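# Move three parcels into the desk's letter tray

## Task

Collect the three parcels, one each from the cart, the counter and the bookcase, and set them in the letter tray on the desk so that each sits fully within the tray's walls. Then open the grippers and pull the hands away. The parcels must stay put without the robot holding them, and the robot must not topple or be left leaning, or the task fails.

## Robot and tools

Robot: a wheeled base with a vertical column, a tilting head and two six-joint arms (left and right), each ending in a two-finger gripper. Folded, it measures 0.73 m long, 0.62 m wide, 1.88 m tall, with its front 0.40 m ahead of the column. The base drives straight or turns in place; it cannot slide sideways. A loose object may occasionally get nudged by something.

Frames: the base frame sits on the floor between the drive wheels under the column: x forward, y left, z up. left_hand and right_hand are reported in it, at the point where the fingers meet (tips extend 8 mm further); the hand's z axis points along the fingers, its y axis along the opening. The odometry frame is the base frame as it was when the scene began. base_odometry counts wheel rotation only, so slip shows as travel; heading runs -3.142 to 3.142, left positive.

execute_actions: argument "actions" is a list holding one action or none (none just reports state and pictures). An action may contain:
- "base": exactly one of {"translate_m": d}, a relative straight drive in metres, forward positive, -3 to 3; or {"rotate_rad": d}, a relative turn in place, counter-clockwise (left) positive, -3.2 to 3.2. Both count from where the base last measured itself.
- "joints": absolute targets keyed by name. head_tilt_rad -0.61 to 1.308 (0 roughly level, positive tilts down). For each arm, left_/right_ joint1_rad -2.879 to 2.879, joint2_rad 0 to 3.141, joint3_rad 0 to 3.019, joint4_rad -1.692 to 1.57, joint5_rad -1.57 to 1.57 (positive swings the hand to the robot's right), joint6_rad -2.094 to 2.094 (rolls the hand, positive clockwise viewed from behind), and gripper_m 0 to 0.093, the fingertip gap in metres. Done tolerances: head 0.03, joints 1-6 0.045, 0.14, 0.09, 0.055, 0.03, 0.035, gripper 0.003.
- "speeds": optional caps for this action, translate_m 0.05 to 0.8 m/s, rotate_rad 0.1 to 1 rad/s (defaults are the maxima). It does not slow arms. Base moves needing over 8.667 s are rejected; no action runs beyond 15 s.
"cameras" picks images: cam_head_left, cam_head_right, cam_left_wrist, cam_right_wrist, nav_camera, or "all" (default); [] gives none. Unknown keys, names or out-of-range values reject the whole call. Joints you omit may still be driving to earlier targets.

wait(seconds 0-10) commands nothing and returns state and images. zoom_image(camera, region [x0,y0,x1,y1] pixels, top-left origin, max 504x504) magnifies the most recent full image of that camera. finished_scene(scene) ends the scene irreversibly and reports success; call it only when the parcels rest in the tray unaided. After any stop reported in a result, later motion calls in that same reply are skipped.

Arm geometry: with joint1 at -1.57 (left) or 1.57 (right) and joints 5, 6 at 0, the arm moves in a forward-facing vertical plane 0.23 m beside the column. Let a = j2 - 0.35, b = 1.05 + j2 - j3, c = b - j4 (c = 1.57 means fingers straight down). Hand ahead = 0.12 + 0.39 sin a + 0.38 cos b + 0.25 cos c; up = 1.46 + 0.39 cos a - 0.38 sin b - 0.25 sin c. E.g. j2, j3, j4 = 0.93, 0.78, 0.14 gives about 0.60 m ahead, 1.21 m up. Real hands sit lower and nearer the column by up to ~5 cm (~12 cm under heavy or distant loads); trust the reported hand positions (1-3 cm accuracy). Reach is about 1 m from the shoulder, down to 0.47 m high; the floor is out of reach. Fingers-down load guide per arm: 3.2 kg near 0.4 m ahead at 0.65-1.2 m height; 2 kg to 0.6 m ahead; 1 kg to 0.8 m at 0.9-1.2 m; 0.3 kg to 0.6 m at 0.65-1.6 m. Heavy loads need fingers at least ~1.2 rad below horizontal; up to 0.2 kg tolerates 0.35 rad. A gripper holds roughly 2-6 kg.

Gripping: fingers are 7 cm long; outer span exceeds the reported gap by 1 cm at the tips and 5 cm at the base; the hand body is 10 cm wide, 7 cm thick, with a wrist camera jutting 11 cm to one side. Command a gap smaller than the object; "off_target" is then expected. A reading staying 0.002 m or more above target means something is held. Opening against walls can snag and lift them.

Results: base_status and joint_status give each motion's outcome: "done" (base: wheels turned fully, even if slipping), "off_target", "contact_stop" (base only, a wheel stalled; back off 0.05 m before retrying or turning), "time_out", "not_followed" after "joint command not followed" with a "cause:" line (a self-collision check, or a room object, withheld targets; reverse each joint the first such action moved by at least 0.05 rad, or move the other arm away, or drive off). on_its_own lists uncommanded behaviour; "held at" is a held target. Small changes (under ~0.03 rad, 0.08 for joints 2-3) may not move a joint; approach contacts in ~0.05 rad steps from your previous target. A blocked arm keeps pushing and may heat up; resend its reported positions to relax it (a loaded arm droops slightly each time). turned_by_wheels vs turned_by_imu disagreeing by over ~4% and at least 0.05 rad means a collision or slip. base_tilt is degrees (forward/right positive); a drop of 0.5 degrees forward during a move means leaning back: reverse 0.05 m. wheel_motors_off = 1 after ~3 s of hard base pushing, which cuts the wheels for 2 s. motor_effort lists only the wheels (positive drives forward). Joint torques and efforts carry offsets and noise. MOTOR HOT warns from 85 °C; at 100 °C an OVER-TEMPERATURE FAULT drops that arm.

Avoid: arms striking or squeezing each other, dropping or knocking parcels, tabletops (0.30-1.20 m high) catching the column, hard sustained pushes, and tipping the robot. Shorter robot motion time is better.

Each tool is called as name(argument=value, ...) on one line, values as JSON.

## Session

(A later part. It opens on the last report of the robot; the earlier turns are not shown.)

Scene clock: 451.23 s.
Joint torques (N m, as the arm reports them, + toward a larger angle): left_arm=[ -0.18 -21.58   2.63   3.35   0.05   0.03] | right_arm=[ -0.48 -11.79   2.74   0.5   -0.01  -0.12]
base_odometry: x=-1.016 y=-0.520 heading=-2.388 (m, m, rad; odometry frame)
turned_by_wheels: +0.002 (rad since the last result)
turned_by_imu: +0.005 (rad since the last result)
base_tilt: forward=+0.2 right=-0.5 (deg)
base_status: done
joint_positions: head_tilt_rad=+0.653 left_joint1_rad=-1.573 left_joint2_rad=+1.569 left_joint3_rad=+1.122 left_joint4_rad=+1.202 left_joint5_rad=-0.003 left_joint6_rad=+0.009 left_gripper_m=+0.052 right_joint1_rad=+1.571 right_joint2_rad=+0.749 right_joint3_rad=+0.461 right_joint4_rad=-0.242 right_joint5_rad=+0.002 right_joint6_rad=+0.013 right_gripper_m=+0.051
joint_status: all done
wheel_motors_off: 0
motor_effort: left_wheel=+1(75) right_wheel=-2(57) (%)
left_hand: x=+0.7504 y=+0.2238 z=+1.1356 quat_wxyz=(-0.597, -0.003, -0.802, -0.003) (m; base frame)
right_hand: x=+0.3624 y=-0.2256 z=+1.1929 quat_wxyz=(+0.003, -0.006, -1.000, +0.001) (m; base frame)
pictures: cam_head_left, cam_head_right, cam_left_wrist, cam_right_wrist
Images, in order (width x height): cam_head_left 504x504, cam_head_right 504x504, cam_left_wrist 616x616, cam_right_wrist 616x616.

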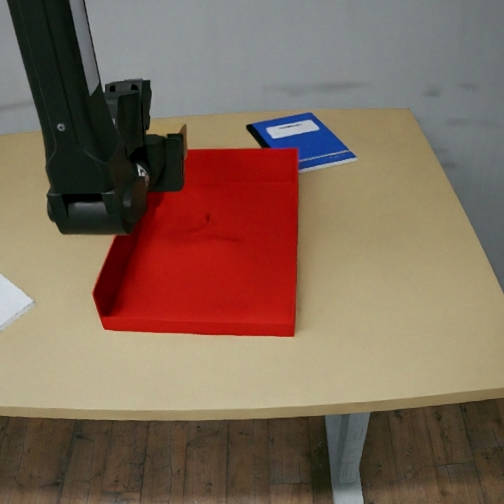

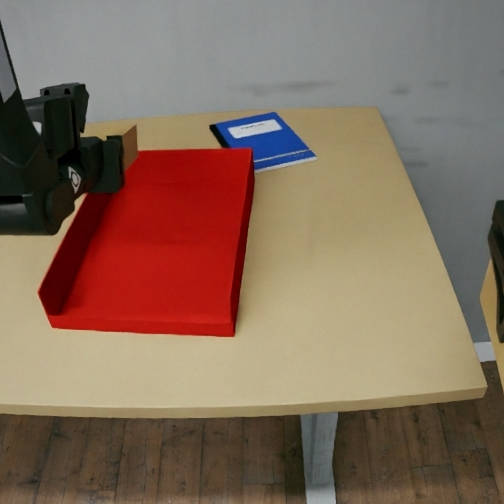

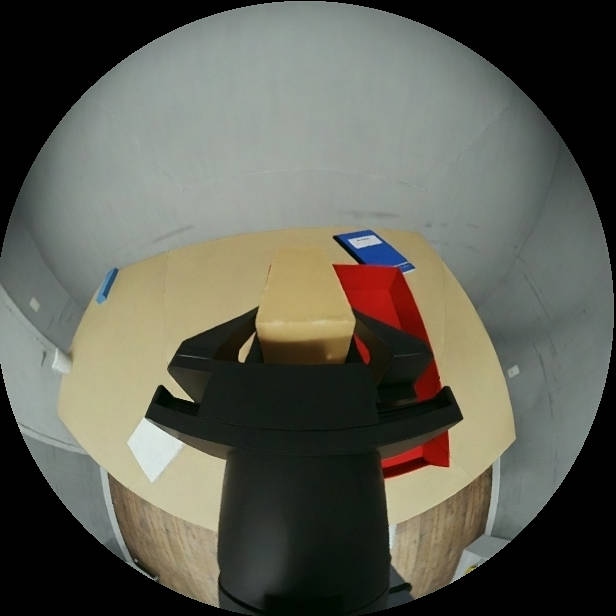

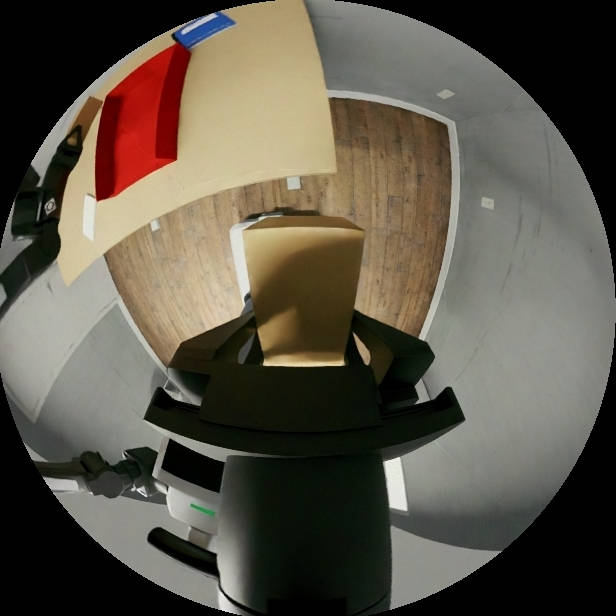

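zoom_image(camera="cam_left_wrist", region=[200, 220, 460, 480])

zoom_image(camera="cam_right_wrist", region=[10, 30, 230, 250])

Region (200, 220, 460, 480) of cam_left_wrist's 616x616 image, scaled by 1.938, with more detail than that image has.

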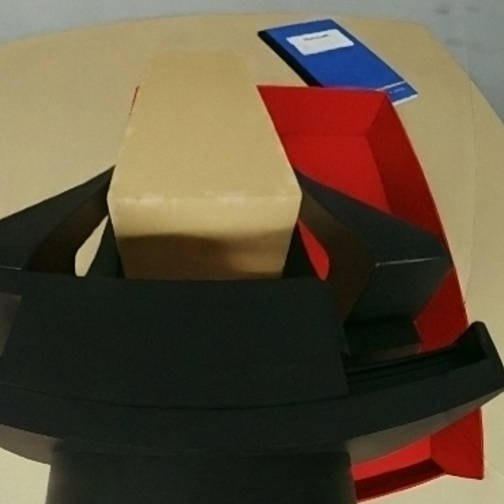

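Region (10, 30, 230, 250) of cam_right_wrist's 616x616 image, scaled by 2.291, with more detail than that image has.

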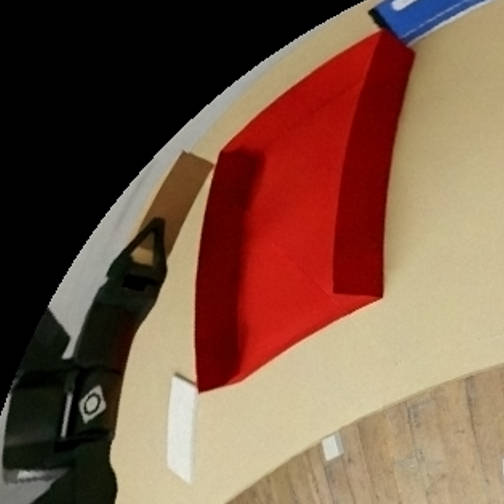

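execute_actions(actions=[{"base": {"rotate_rad": -0.03}, "joints": {"left_joint2_rad": 1.73, "left_joint3_rad": 1.25, "left_joint4_rad": 1.325}}], cameras=["cam_head_right", "cam_left_wrist", "cam_right_wrist"])

Scene clock: 476.70 s.
Joint torques (N m, as the arm reports them, + toward a larger angle): left_arm=[ -0.14 -20.97   1.89   3.45   0.07   0.04] | right_arm=[ -0.52 -11.71   2.73   0.45   0.    -0.13]
base_odometry: x=-1.016 y=-0.520 heading=-2.415 (m, m, rad; odometry frame)
turned_by_wheels: -0.027 (rad since the last result)
turned_by_imu: -0.025 (rad since the last result)
base_tilt: forward=+0.1 right=-0.5 (deg)
base_status: done
joint_positions: head_tilt_rad=+0.653 left_joint1_rad=-1.573 left_joint2_rad=+1.733 left_joint3_rad=+1.246 left_joint4_rad=+1.296 left_joint5_rad=-0.003 left_joint6_rad=+0.008 left_gripper_m=+0.052 right_joint1_rad=+1.571 right_joint2_rad=+0.749 right_joint3_rad=+0.461 right_joint4_rad=-0.242 right_joint5_rad=+0.002 right_joint6_rad=+0.013 right_gripper_m=+0.051
joint_status: all done
wheel_motors_off: 0
motor_effort: left_wheel=+2(55) right_wheel=-1(56) (%)
left_hand: x=+0.7550 y=+0.2236 z=+1.0864 quat_wxyz=(-0.618, -0.002, -0.786, -0.003) (m; base frame)
right_hand: x=+0.3624 y=-0.2256 z=+1.1929 quat_wxyz=(+0.003, -0.006, -1.000, +0.001) (m; base frame)
pictures: cam_head_right, cam_left_wrist, cam_right_wrist
Images, in order (width x height): cam_head_right 504x504, cam_left_wrist 616x616, cam_right_wrist 616x616.

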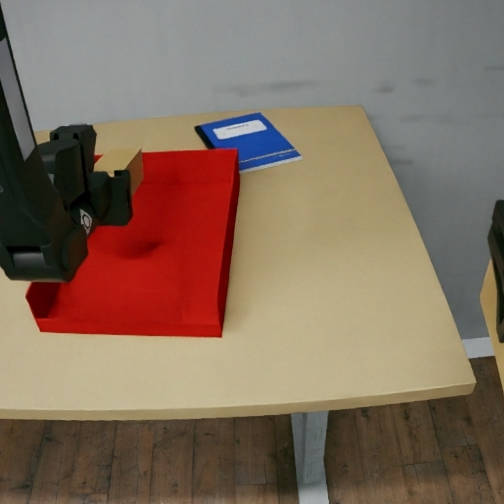

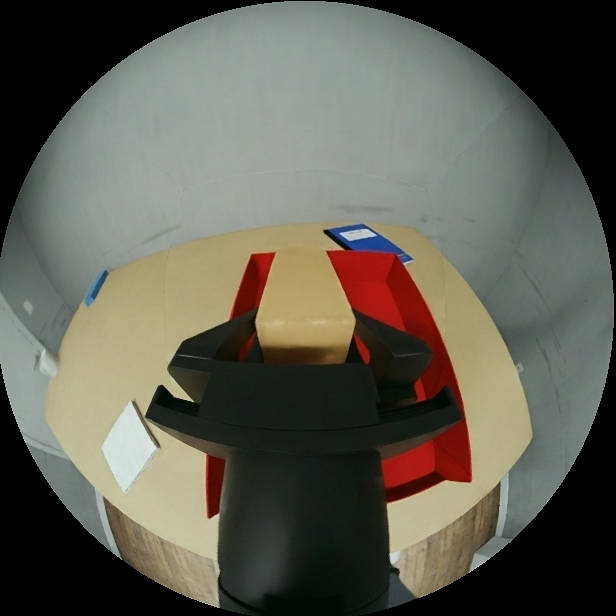

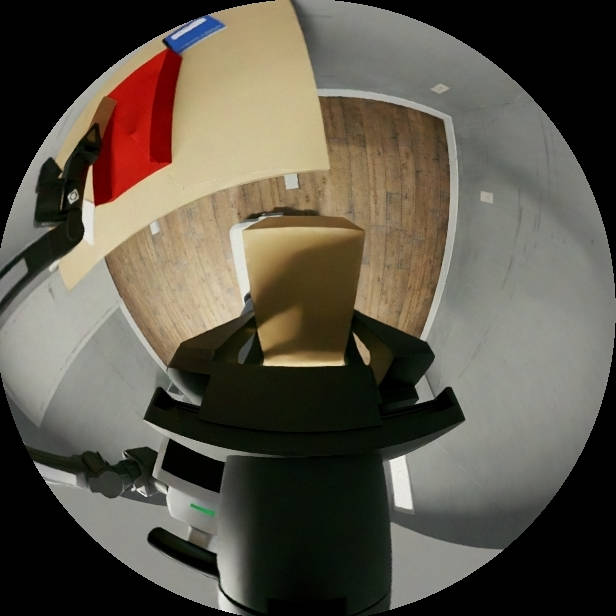

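execute_actions(actions=[{"joints": {"left_joint2_rad": 1.862, "left_joint3_rad": 1.375, "left_joint4_rad": 1.355}}], cameras=["cam_head_right", "cam_left_wrist", "cam_right_wrist"])

zoom_image(camera="cam_right_wrist", region=[30, 40, 210, 250])

zoom_image(camera="cam_head_right", region=[30, 130, 250, 350])

Scene clock: 488.93 s.
Joint torques (N m, as the arm reports them, + toward a larger angle): left_arm=[ -0.86 -20.46   1.93   3.5    0.04   0.03] | right_arm=[ -0.46 -11.63   2.69   0.45  -0.01  -0.13]
base_odometry: x=-1.016 y=-0.520 heading=-2.415 (m, m, rad; odometry frame)
turned_by_wheels: +0.000 (rad since the last result)
turned_by_imu: +0.002 (rad since the last result)
base_tilt: forward=+0.2 right=-0.6 (deg)
base_status: not commanded
joint_positions: head_tilt_rad=+0.653 left_joint1_rad=-1.573 left_joint2_rad=+1.861 left_joint3_rad=+1.371 left_joint4_rad=+1.325 left_joint5_rad=-0.003 left_joint6_rad=+0.008 left_gripper_m=+0.052 right_joint1_rad=+1.571 right_joint2_rad=+0.749 right_joint3_rad=+0.461 right_joint4_rad=-0.242 right_joint5_rad=+0.002 right_joint6_rad=+0.013 right_gripper_m=+0.051
joint_status: all done
wheel_motors_off: 0
motor_effort: left_wheel=+3(3) right_wheel=-2(3) (%)
left_hand: x=+0.7613 y=+0.2236 z=+1.0441 quat_wxyz=(-0.628, -0.002, -0.778, -0.003) (m; base frame)
right_hand: x=+0.3624 y=-0.2256 z=+1.1929 quat_wxyz=(+0.003, -0.006, -1.000, +0.001) (m; base frame)
pictures: cam_head_right, cam_left_wrist, cam_right_wrist
Images, in order (width x height): cam_head_right 504x504, cam_left_wrist 616x616, cam_right_wrist 616x616.

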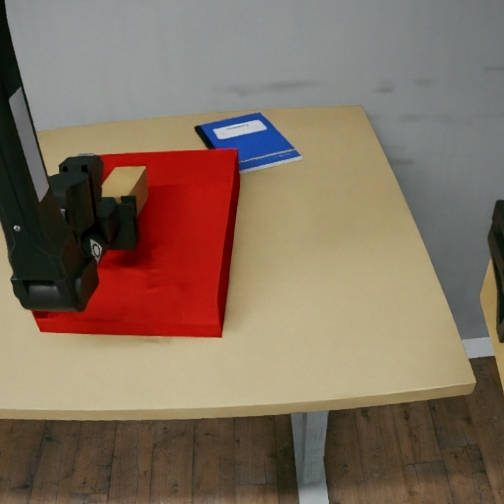

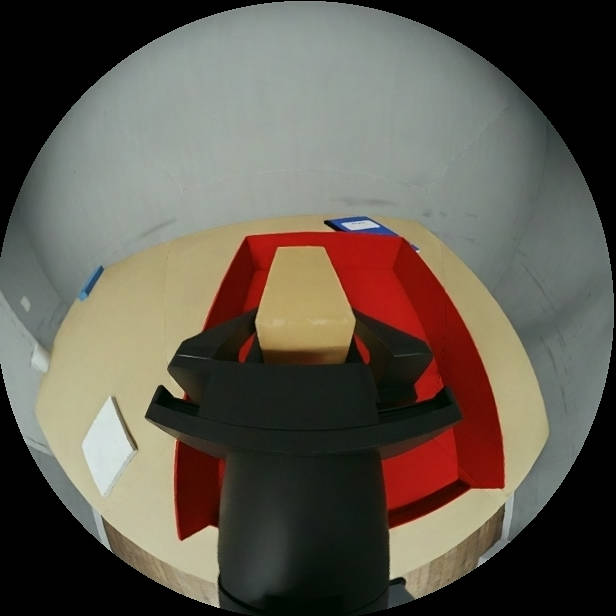

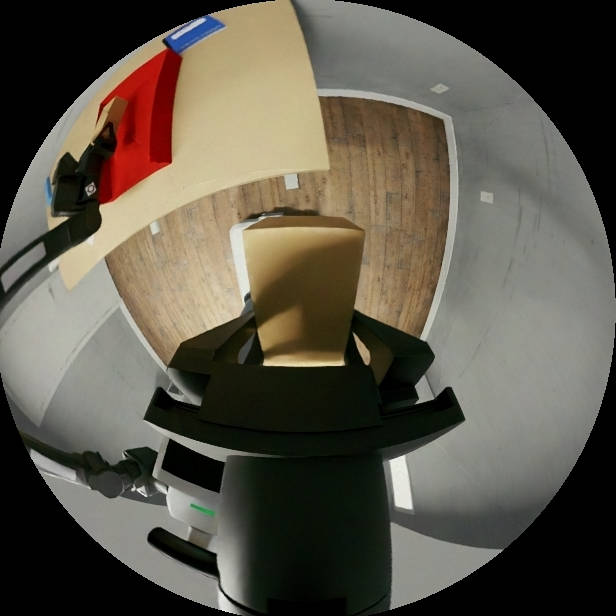

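Region (30, 40, 210, 250) of cam_right_wrist's 616x616 image, scaled by 2.400, with more detail than that image has; it fills the left 432 columns of this view, and the rest is white.

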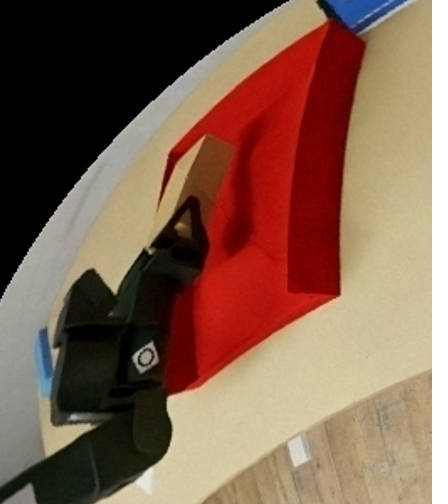

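Region (30, 130, 250, 350) of cam_head_right's 504x504 image, scaled by 2.291, with more detail than that image has.

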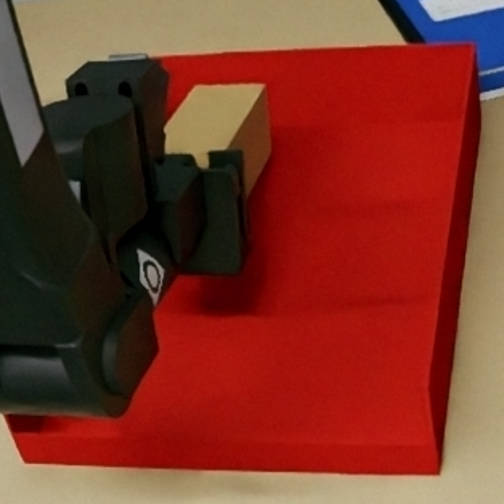

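execute_actions(actions=[{"joints": {"left_joint2_rad": 1.966, "left_joint3_rad": 1.576, "left_joint4_rad": 1.305}}], cameras=["cam_head_right", "cam_left_wrist", "cam_right_wrist"])

zoom_image(camera="cam_right_wrist", region=[30, 40, 210, 250])

zoom_image(camera="cam_head_right", region=[30, 130, 250, 350])

Scene clock: 507.40 s.
Joint torques (N m, as the arm reports them, + toward a larger angle): left_arm=[ -0.89 -22.27   3.54   1.94   0.     0.04] | right_arm=[ -0.39 -11.66   2.68   0.46  -0.01  -0.12]
base_odometry: x=-1.016 y=-0.520 heading=-2.415 (m, m, rad; odometry frame)
turned_by_wheels: +0.000 (rad since the last result)
turned_by_imu: +0.001 (rad since the last result)
base_tilt: forward=+0.2 right=-0.6 (deg)
base_status: not commanded
joint_positions: head_tilt_rad=+0.653 left_joint1_rad=-1.573 left_joint2_rad=+1.965 left_joint3_rad=+1.555 left_joint4_rad=+1.314 left_joint5_rad=-0.003 left_joint6_rad=+0.008 left_gripper_m=+0.052 right_joint1_rad=+1.571 right_joint2_rad=+0.749 right_joint3_rad=+0.461 right_joint4_rad=-0.242 right_joint5_rad=+0.002 right_joint6_rad=+0.013 right_gripper_m=+0.051
joint_status: all done
wheel_motors_off: 0
motor_effort: left_wheel=+3(3) right_wheel=-2(3) (%)
left_hand: x=+0.7951 y=+0.2235 z=+1.0230 quat_wxyz=(-0.655, -0.002, -0.756, -0.003) (m; base frame)
right_hand: x=+0.3624 y=-0.2256 z=+1.1929 quat_wxyz=(+0.003, -0.006, -1.000, +0.001) (m; base frame)
pictures: cam_head_right, cam_left_wrist, cam_right_wrist
Images, in order (width x height): cam_head_right 504x504, cam_left_wrist 616x616, cam_right_wrist 616x616.

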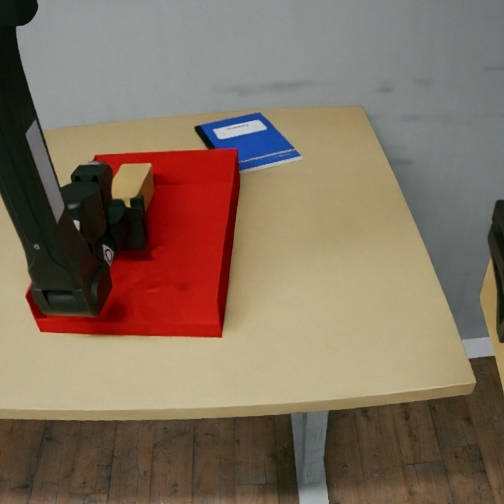

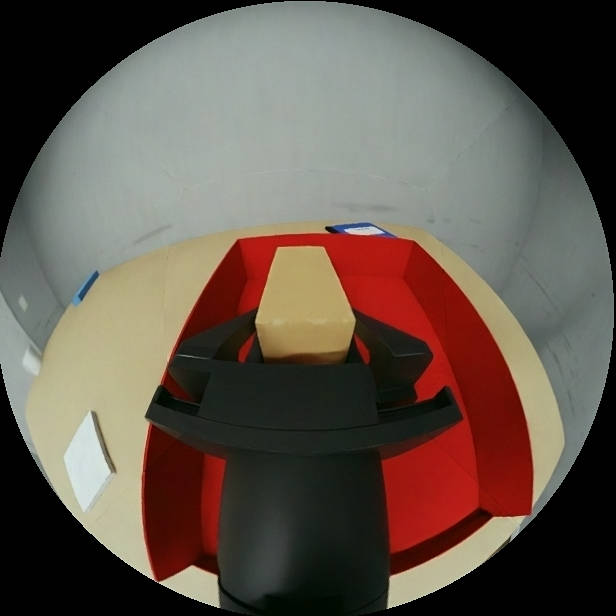

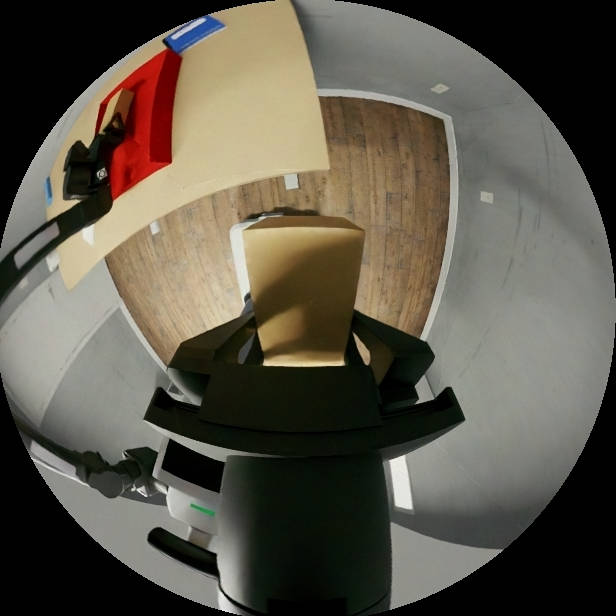

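Region (30, 40, 210, 250) of cam_right_wrist's 616x616 image, scaled by 2.400, with more detail than that image has; it fills the left 432 columns of this view, and the rest is white.

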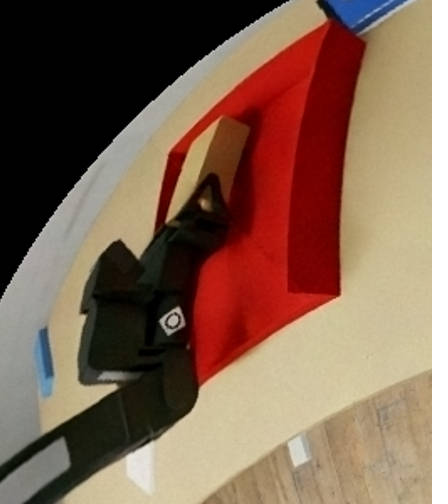

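Region (30, 130, 250, 350) of cam_head_right's 504x504 image, scaled by 2.291, with more detail than that image has.

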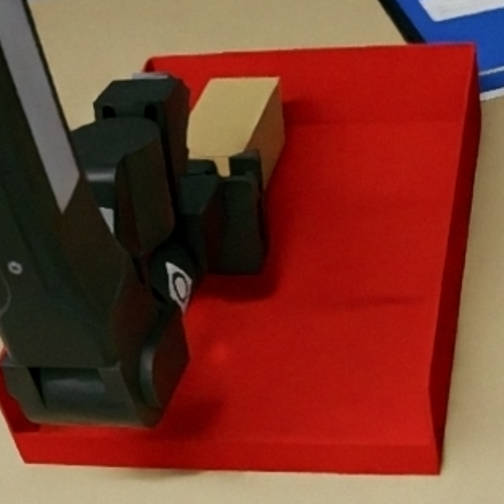

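execute_actions(actions=[{"joints": {"left_joint2_rad": 2.003, "left_joint3_rad": 1.61}}], cameras=["cam_head_right", "cam_left_wrist"])

zoom_image(camera="cam_head_right", region=[30, 130, 250, 350])

Scene clock: 514.93 s.
Joint torques (N m, as the arm reports them, + toward a larger angle): left_arm=[ -0.89 -20.42   3.82   1.87   0.03   0.02] | right_arm=[ -0.44 -11.88   2.71   0.48   0.    -0.12]
base_odometry: x=-1.016 y=-0.520 heading=-2.415 (m, m, rad; odometry frame)
turned_by_wheels: +0.000 (rad since the last result)
turned_by_imu: +0.001 (rad since the last result)
base_tilt: forward=+0.2 right=-0.5 (deg)
base_status: not commanded
joint_positions: head_tilt_rad=+0.653 left_joint1_rad=-1.573 left_joint2_rad=+1.981 left_joint3_rad=+1.590 left_joint4_rad=+1.314 left_joint5_rad=-0.003 left_joint6_rad=+0.008 left_gripper_m=+0.052 right_joint1_rad=+1.571 right_joint2_rad=+0.749 right_joint3_rad=+0.461 right_joint4_rad=-0.242 right_joint5_rad=+0.002 right_joint6_rad=+0.013 right_gripper_m=+0.051
joint_status: all done
wheel_motors_off: 0
motor_effort: left_wheel=+3(3) right_wheel=-3(3) (%)
left_hand: x=+0.8021 y=+0.2235 z=+1.0219 quat_wxyz=(-0.661, -0.002, -0.750, -0.003) (m; base frame)
right_hand: x=+0.3624 y=-0.2256 z=+1.1929 quat_wxyz=(+0.003, -0.006, -1.000, +0.001) (m; base frame)
pictures: cam_head_right, cam_left_wrist
Images, in order (width x height): cam_head_right 504x504, cam_left_wrist 616x616.

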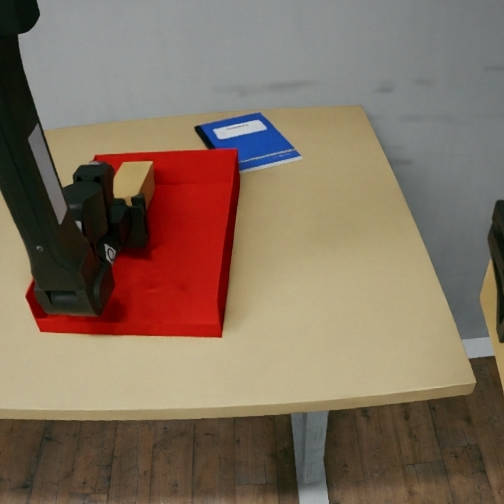

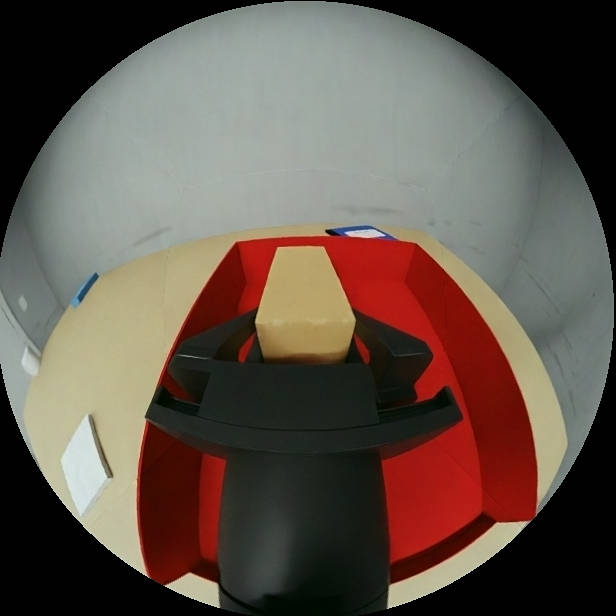

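Region (30, 130, 250, 350) of cam_head_right's 504x504 image, scaled by 2.291, with more detail than that image has.

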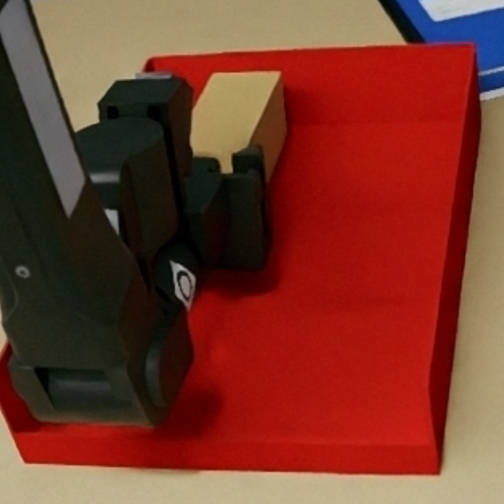

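execute_actions(actions=[{"joints": {"left_joint4_rad": 1.25}}], cameras=["cam_head_right", "cam_left_wrist"])

zoom_image(camera="cam_head_right", region=[30, 130, 250, 350])

Scene clock: 518.87 s.
Joint torques (N m, as the arm reports them, + toward a larger angle): left_arm=[ -0.45 -19.99   3.65   1.43   0.07   0.06] | right_arm=[ -0.53 -11.68   2.72   0.47   0.    -0.12]
base_odometry: x=-1.016 y=-0.520 heading=-2.415 (m, m, rad; odometry frame)
turned_by_wheels: +0.000 (rad since the last result)
turned_by_imu: +0.001 (rad since the last result)
base_tilt: forward=+0.3 right=-0.5 (deg)
base_status: not commanded
joint_positions: head_tilt_rad=+0.653 left_joint1_rad=-1.573 left_joint2_rad=+1.982 left_joint3_rad=+1.591 left_joint4_rad=+1.267 left_joint5_rad=-0.003 left_joint6_rad=+0.007 left_gripper_m=+0.052 right_joint1_rad=+1.571 right_joint2_rad=+0.749 right_joint3_rad=+0.461 right_joint4_rad=-0.242 right_joint5_rad=+0.002 right_joint6_rad=+0.013 right_gripper_m=+0.051
joint_status: all done
wheel_motors_off: 0
motor_effort: left_wheel=+3(3) right_wheel=-3(3) (%)
left_hand: x=+0.8006 y=+0.2236 z=+1.0104 quat_wxyz=(-0.644, -0.002, -0.765, -0.003) (m; base frame)
right_hand: x=+0.3624 y=-0.2256 z=+1.1929 quat_wxyz=(+0.003, -0.006, -1.000, +0.001) (m; base frame)
pictures: cam_head_right, cam_left_wrist
Images, in order (width x height): cam_head_right 504x504, cam_left_wrist 616x616.

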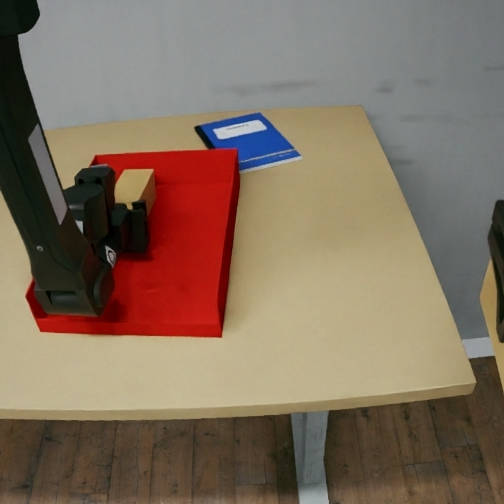

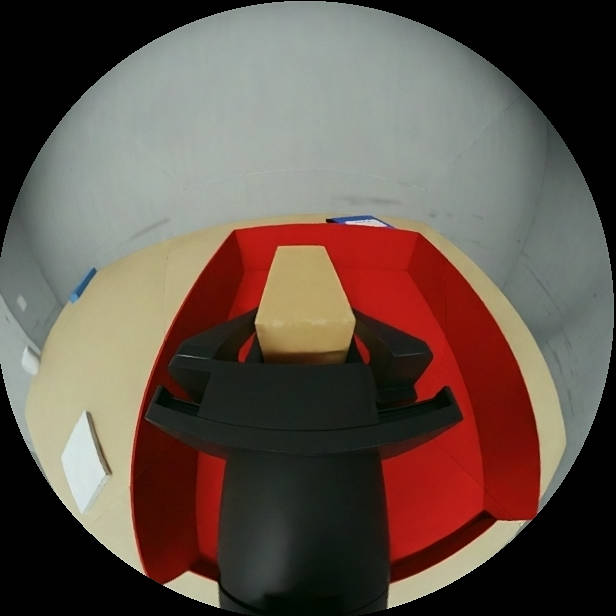

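Region (30, 130, 250, 350) of cam_head_right's 504x504 image, scaled by 2.291, with more detail than that image has.

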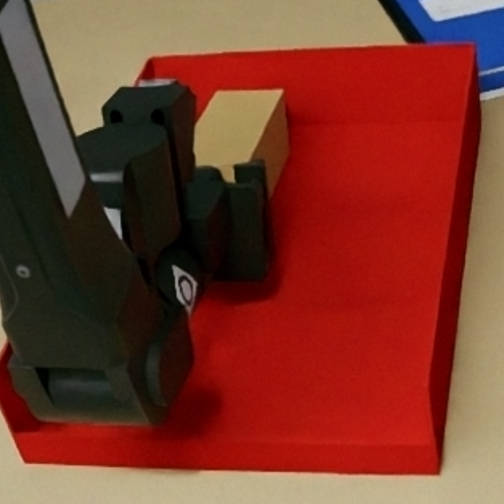

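execute_actions(actions=[{"joints": {"left_gripper_m": 0.07, "left_joint4_rad": 1.28}}], cameras=["cam_left_wrist"])

Scene clock: 522.93 s.
Joint torques (N m, as the arm reports them, + toward a larger angle): left_arm=[ -0.38 -20.6    3.6    2.9    0.02   0.08] | right_arm=[ -0.56 -11.73   2.68   0.47   0.    -0.12]
base_odometry: x=-1.016 y=-0.520 heading=-2.415 (m, m, rad; odometry frame)
turned_by_wheels: +0.000 (rad since the last result)
turned_by_imu: +0.001 (rad since the last result)
base_tilt: forward=+0.2 right=-0.5 (deg)
base_status: not commanded
joint_positions: head_tilt_rad=+0.653 left_joint1_rad=-1.573 left_joint2_rad=+1.982 left_joint3_rad=+1.591 left_joint4_rad=+1.267 left_joint5_rad=-0.003 left_joint6_rad=+0.007 left_gripper_m=+0.070 right_joint1_rad=+1.571 right_joint2_rad=+0.749 right_joint3_rad=+0.461 right_joint4_rad=-0.242 right_joint5_rad=+0.002 right_joint6_rad=+0.013 right_gripper_m=+0.051
joint_status: all done
wheel_motors_off: 0
motor_effort: left_wheel=+3(3) right_wheel=-3(3) (%)
left_hand: x=+0.8006 y=+0.2236 z=+1.0104 quat_wxyz=(-0.644, -0.002, -0.765, -0.003) (m; base frame)
right_hand: x=+0.3624 y=-0.2256 z=+1.1929 quat_wxyz=(+0.003, -0.006, -1.000, +0.001) (m; base frame)
pictures: cam_left_wrist
Images, in order (width x height): cam_left_wrist 616x616.

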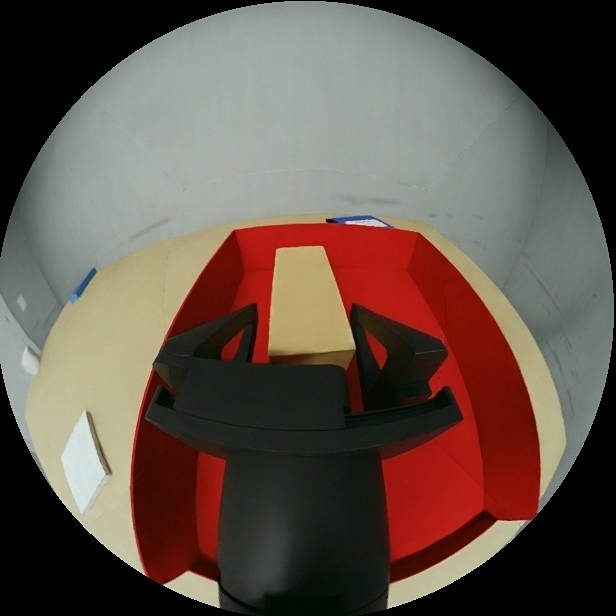

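execute_actions(actions=[{"joints": {"left_joint2_rad": 1.6, "left_joint3_rad": 1.24, "left_joint4_rad": 1.3}}], cameras=["cam_head_right"])

Scene clock: 547.03 s.
Joint torques (N m, as the arm reports them, + toward a larger angle): left_arm=[ -0.64 -19.99   2.12   3.09   0.02  -0.01] | right_arm=[ -0.52 -11.72   2.69   0.48   0.    -0.12]
base_odometry: x=-1.016 y=-0.520 heading=-2.415 (m, m, rad; odometry frame)
turned_by_wheels: +0.000 (rad since the last result)
turned_by_imu: +0.002 (rad since the last result)
base_tilt: forward=+0.2 right=-0.6 (deg)
base_status: not commanded
joint_positions: head_tilt_rad=+0.653 left_joint1_rad=-1.573 left_joint2_rad=+1.574 left_joint3_rad=+1.246 left_joint4_rad=+1.284 left_joint5_rad=-0.003 left_joint6_rad=+0.007 left_gripper_m=+0.070 right_joint1_rad=+1.571 right_joint2_rad=+0.749 right_joint3_rad=+0.461 right_joint4_rad=-0.242 right_joint5_rad=+0.002 right_joint6_rad=+0.013 right_gripper_m=+0.051
joint_status: all done
wheel_motors_off: 0
motor_effort: left_wheel=+4(4) right_wheel=-2(3) (%)
left_hand: x=+0.8053 y=+0.2239 z=+1.1882 quat_wxyz=(-0.674, -0.001, -0.739, -0.003) (m; base frame)
right_hand: x=+0.3624 y=-0.2256 z=+1.1929 quat_wxyz=(+0.003, -0.006, -1.000, +0.001) (m; base frame)
pictures: cam_head_right
Images, in order (width x height): cam_head_right 504x504.

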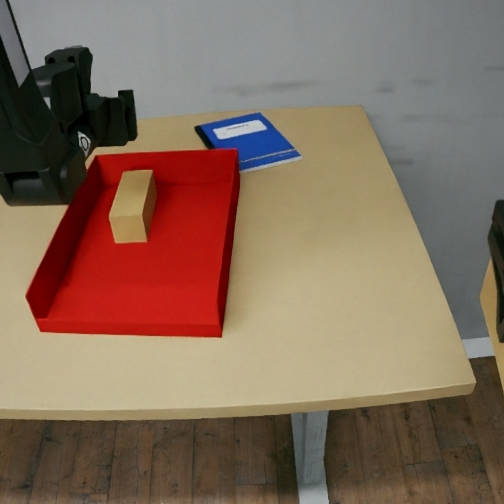

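execute_actions(actions=[{"base": {"rotate_rad": 0.44}, "joints": {"left_joint2_rad": 0.74, "left_joint3_rad": 0.44, "left_joint4_rad": 1.0, "left_gripper_m": 0.093, "right_joint2_rad": 1.525, "right_joint3_rad": 1.925, "right_joint4_rad": -0.89, "right_joint6_rad": 0.42}}], cameras=["cam_head_left", "cam_head_right", "cam_right_wrist"])

Scene clock: 555.87 s.
Joint torques (N m, as the arm reports them, + toward a larger angle): left_arm=[ -0.55 -12.94   3.07   1.73   0.09   0.01] | right_arm=[ -0.56 -27.56  10.91  -0.07   0.04   0.13]
base_odometry: x=-1.016 y=-0.520 heading=-1.976 (m, m, rad; odometry frame)
turned_by_wheels: +0.439 (rad since the last result)
turned_by_imu: +0.434 (rad since the last result)
base_tilt: forward=+0.2 right=-0.5 (deg)
base_status: done
joint_positions: head_tilt_rad=+0.653 left_joint1_rad=-1.573 left_joint2_rad=+0.754 left_joint3_rad=+0.435 left_joint4_rad=+1.014 left_joint5_rad=-0.003 left_joint6_rad=+0.007 left_gripper_m=+0.093 right_joint1_rad=+1.574 right_joint2_rad=+1.521 right_joint3_rad=+1.894 right_joint4_rad=-0.879 right_joint5_rad=+0.002 right_joint6_rad=+0.407 right_gripper_m=+0.051
joint_status: all done
wheel_motors_off: 0
motor_effort: left_wheel=-4(62) right_wheel=+0(52) (%)
left_hand: x=+0.5852 y=+0.2244 z=+1.3506 quat_wxyz=(-0.572, -0.002, -0.820, -0.002) (m; base frame)
right_hand: x=+0.7819 y=-0.2237 z=+1.1205 quat_wxyz=(-0.009, -0.201, -0.979, -0.002) (m; base frame)
pictures: cam_head_left, cam_head_right, cam_right_wrist
Images, in order (width x height): cam_head_left 504x504, cam_head_right 504x504, cam_right_wrist 616x616.

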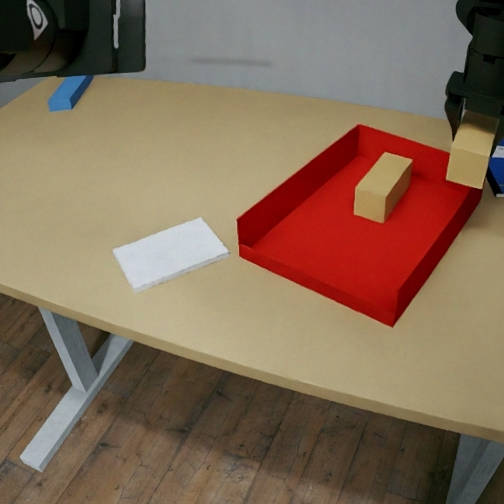

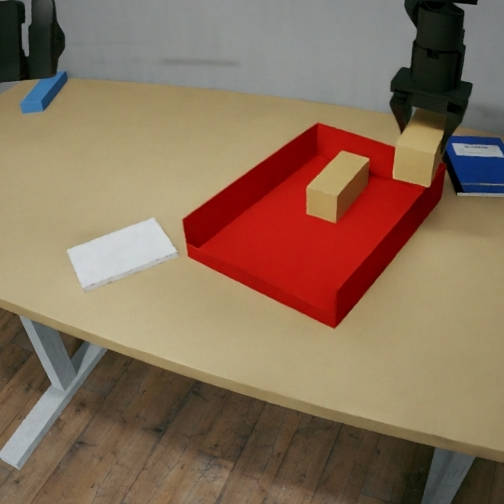

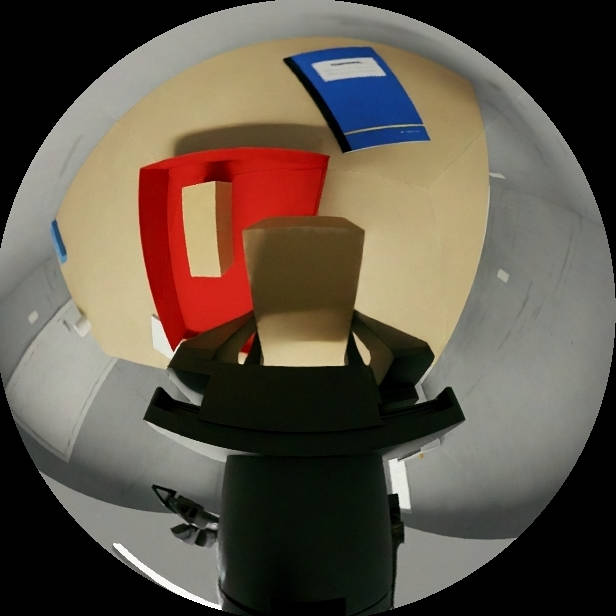

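execute_actions(actions=[{"base": {"rotate_rad": 0.075}, "joints": {"right_joint2_rad": 1.615, "right_joint3_rad": 1.965, "right_joint4_rad": -0.84, "right_joint6_rad": 0.655}}], cameras=["cam_head_right", "cam_right_wrist"])

Scene clock: 579.23 s.
Joint torques (N m, as the arm reports them, + toward a larger angle): left_arm=[  0.33 -13.62   3.15   1.76   0.05   0.02] | right_arm=[ -0.7  -29.18  11.     0.52   0.08   0.16]
base_odometry: x=-1.016 y=-0.520 heading=-1.902 (m, m, rad; odometry frame)
turned_by_wheels: +0.074 (rad since the last result)
turned_by_imu: +0.075 (rad since the last result)
base_tilt: forward=+0.2 right=-0.5 (deg)
base_status: done
joint_positions: head_tilt_rad=+0.653 left_joint1_rad=-1.573 left_joint2_rad=+0.754 left_joint3_rad=+0.435 left_joint4_rad=+1.014 left_joint5_rad=-0.003 left_joint6_rad=+0.007 left_gripper_m=+0.093 right_joint1_rad=+1.577 right_joint2_rad=+1.631 right_joint3_rad=+1.927 right_joint4_rad=-0.845 right_joint5_rad=+0.001 right_joint6_rad=+0.639 right_gripper_m=+0.051
joint_status: all done
wheel_motors_off: 0
motor_effort: left_wheel=-3(35) right_wheel=+3(28) (%)
left_hand: x=+0.5852 y=+0.2244 z=+1.3506 quat_wxyz=(-0.572, -0.002, -0.820, -0.002) (m; base frame)
right_hand: x=+0.7660 y=-0.2211 z=+1.0584 quat_wxyz=(+0.013, -0.313, -0.950, +0.002) (m; base frame)
pictures: cam_head_right, cam_right_wrist
Images, in order (width x height): cam_head_right 504x504, cam_right_wrist 616x616.

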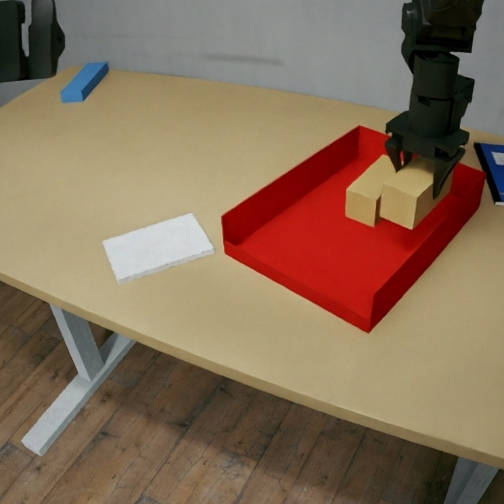

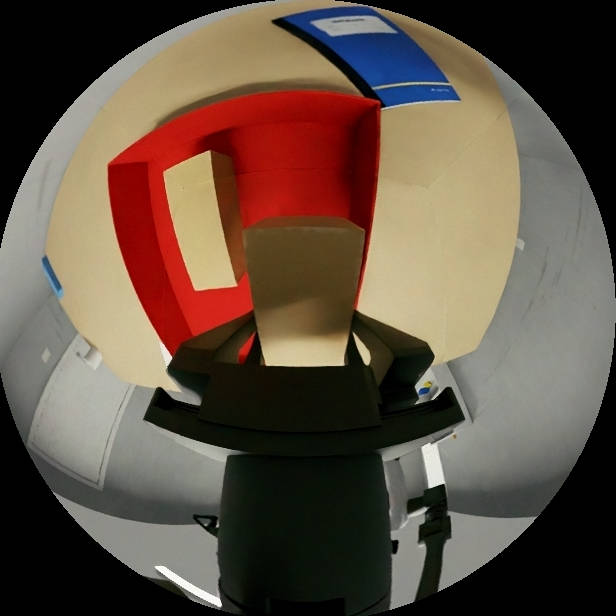

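execute_actions(actions=[{"joints": {"right_joint2_rad": 1.765, "right_joint3_rad": 2.09, "right_joint4_rad": -0.80}}], cameras=["cam_head_right", "cam_right_wrist"])

zoom_image(camera="cam_head_right", region=[320, 110, 504, 294])

Scene clock: 596.13 s.
Joint torques (N m, as the arm reports them, + toward a larger angle): left_arm=[ -0.33 -13.01   3.18   1.59   0.04   0.05] | right_arm=[ -0.81 -29.67  10.46   0.56   0.08   0.16]
base_odometry: x=-1.016 y=-0.520 heading=-1.902 (m, m, rad; odometry frame)
turned_by_wheels: +0.000 (rad since the last result)
turned_by_imu: +0.001 (rad since the last result)
base_tilt: forward=+0.2 right=-0.6 (deg)
base_status: not commanded
joint_positions: head_tilt_rad=+0.653 left_joint1_rad=-1.573 left_joint2_rad=+0.754 left_joint3_rad=+0.435 left_joint4_rad=+1.014 left_joint5_rad=-0.003 left_joint6_rad=+0.007 left_gripper_m=+0.093 right_joint1_rad=+1.577 right_joint2_rad=+1.779 right_joint3_rad=+2.057 right_joint4_rad=-0.804 right_joint5_rad=+0.001 right_joint6_rad=+0.640 right_gripper_m=+0.051
joint_status: all done
wheel_motors_off: 0
motor_effort: left_wheel=-5(6) right_wheel=+5(5) (%)
left_hand: x=+0.5852 y=+0.2244 z=+1.3506 quat_wxyz=(-0.572, -0.002, -0.820, -0.002) (m; base frame)
right_hand: x=+0.7784 y=-0.2207 z=+0.9972 quat_wxyz=(+0.002, -0.313, -0.950, -0.002) (m; base frame)
pictures: cam_head_right, cam_right_wrist
Images, in order (width x height): cam_head_right 504x504, cam_right_wrist 616x616.

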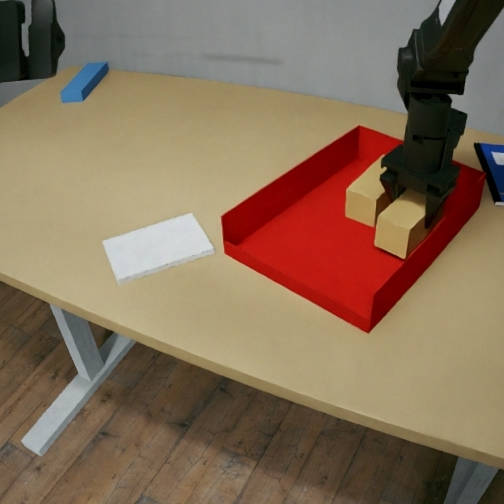

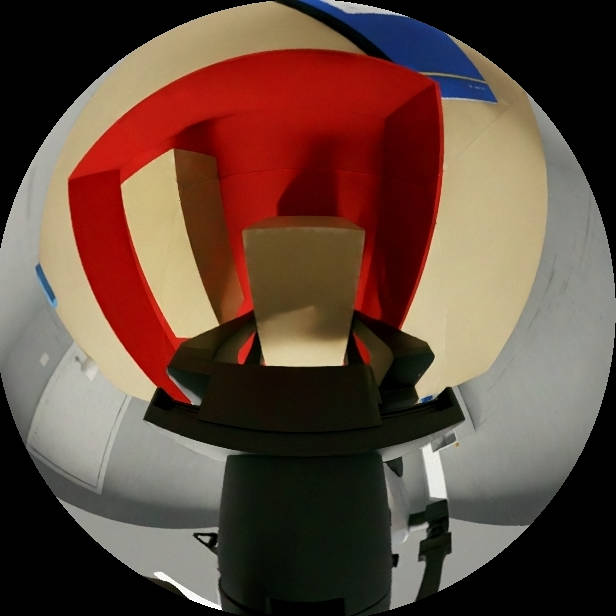

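Region (320, 110, 504, 294) of cam_head_right's 504x504 image, scaled by 2.739, with more detail than that image has.

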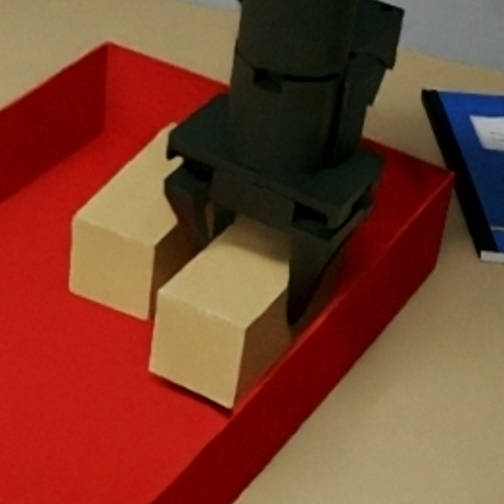

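execute_actions(actions=[{"joints": {"right_joint2_rad": 1.805}}], cameras=["cam_right_wrist"])

Scene clock: 602.17 s.
Joint torques (N m, as the arm reports them, + toward a larger angle): left_arm=[  0.11 -13.63   3.08   1.63   0.08   0.04] | right_arm=[ -0.53 -27.36  10.31   0.51   0.08   0.15]
base_odometry: x=-1.016 y=-0.520 heading=-1.902 (m, m, rad; odometry frame)
turned_by_wheels: +0.000 (rad since the last result)
turned_by_imu: +0.001 (rad since the last result)
base_tilt: forward=+0.1 right=-0.6 (deg)
base_status: not commanded
joint_positions: head_tilt_rad=+0.653 left_joint1_rad=-1.573 left_joint2_rad=+0.754 left_joint3_rad=+0.435 left_joint4_rad=+1.014 left_joint5_rad=-0.003 left_joint6_rad=+0.007 left_gripper_m=+0.093 right_joint1_rad=+1.577 right_joint2_rad=+1.797 right_joint3_rad=+2.057 right_joint4_rad=-0.804 right_joint5_rad=+0.001 right_joint6_rad=+0.640 right_gripper_m=+0.051
joint_status: all done
wheel_motors_off: 0
motor_effort: left_wheel=-6(6) right_wheel=+5(5) (%)
left_hand: x=+0.5852 y=+0.2244 z=+1.3506 quat_wxyz=(-0.572, -0.002, -0.820, -0.002) (m; base frame)
right_hand: x=+0.7701 y=-0.2210 z=+0.9856 quat_wxyz=(+0.011, -0.313, -0.950, +0.001) (m; base frame)
pictures: cam_right_wrist
Images, in order (width x height): cam_right_wrist 616x616.

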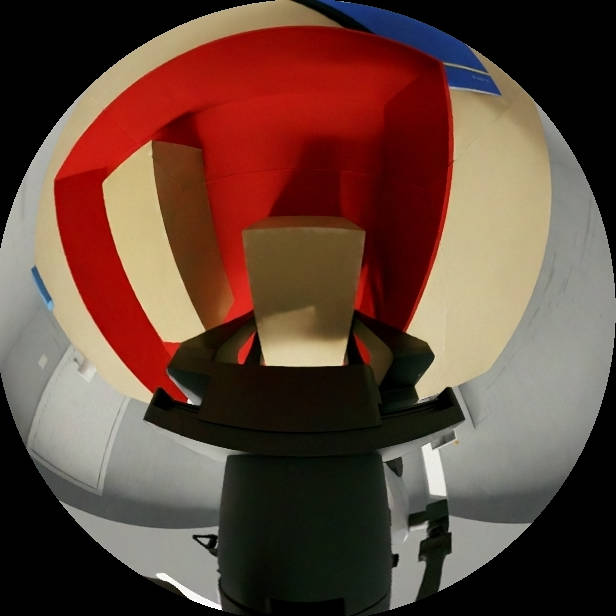

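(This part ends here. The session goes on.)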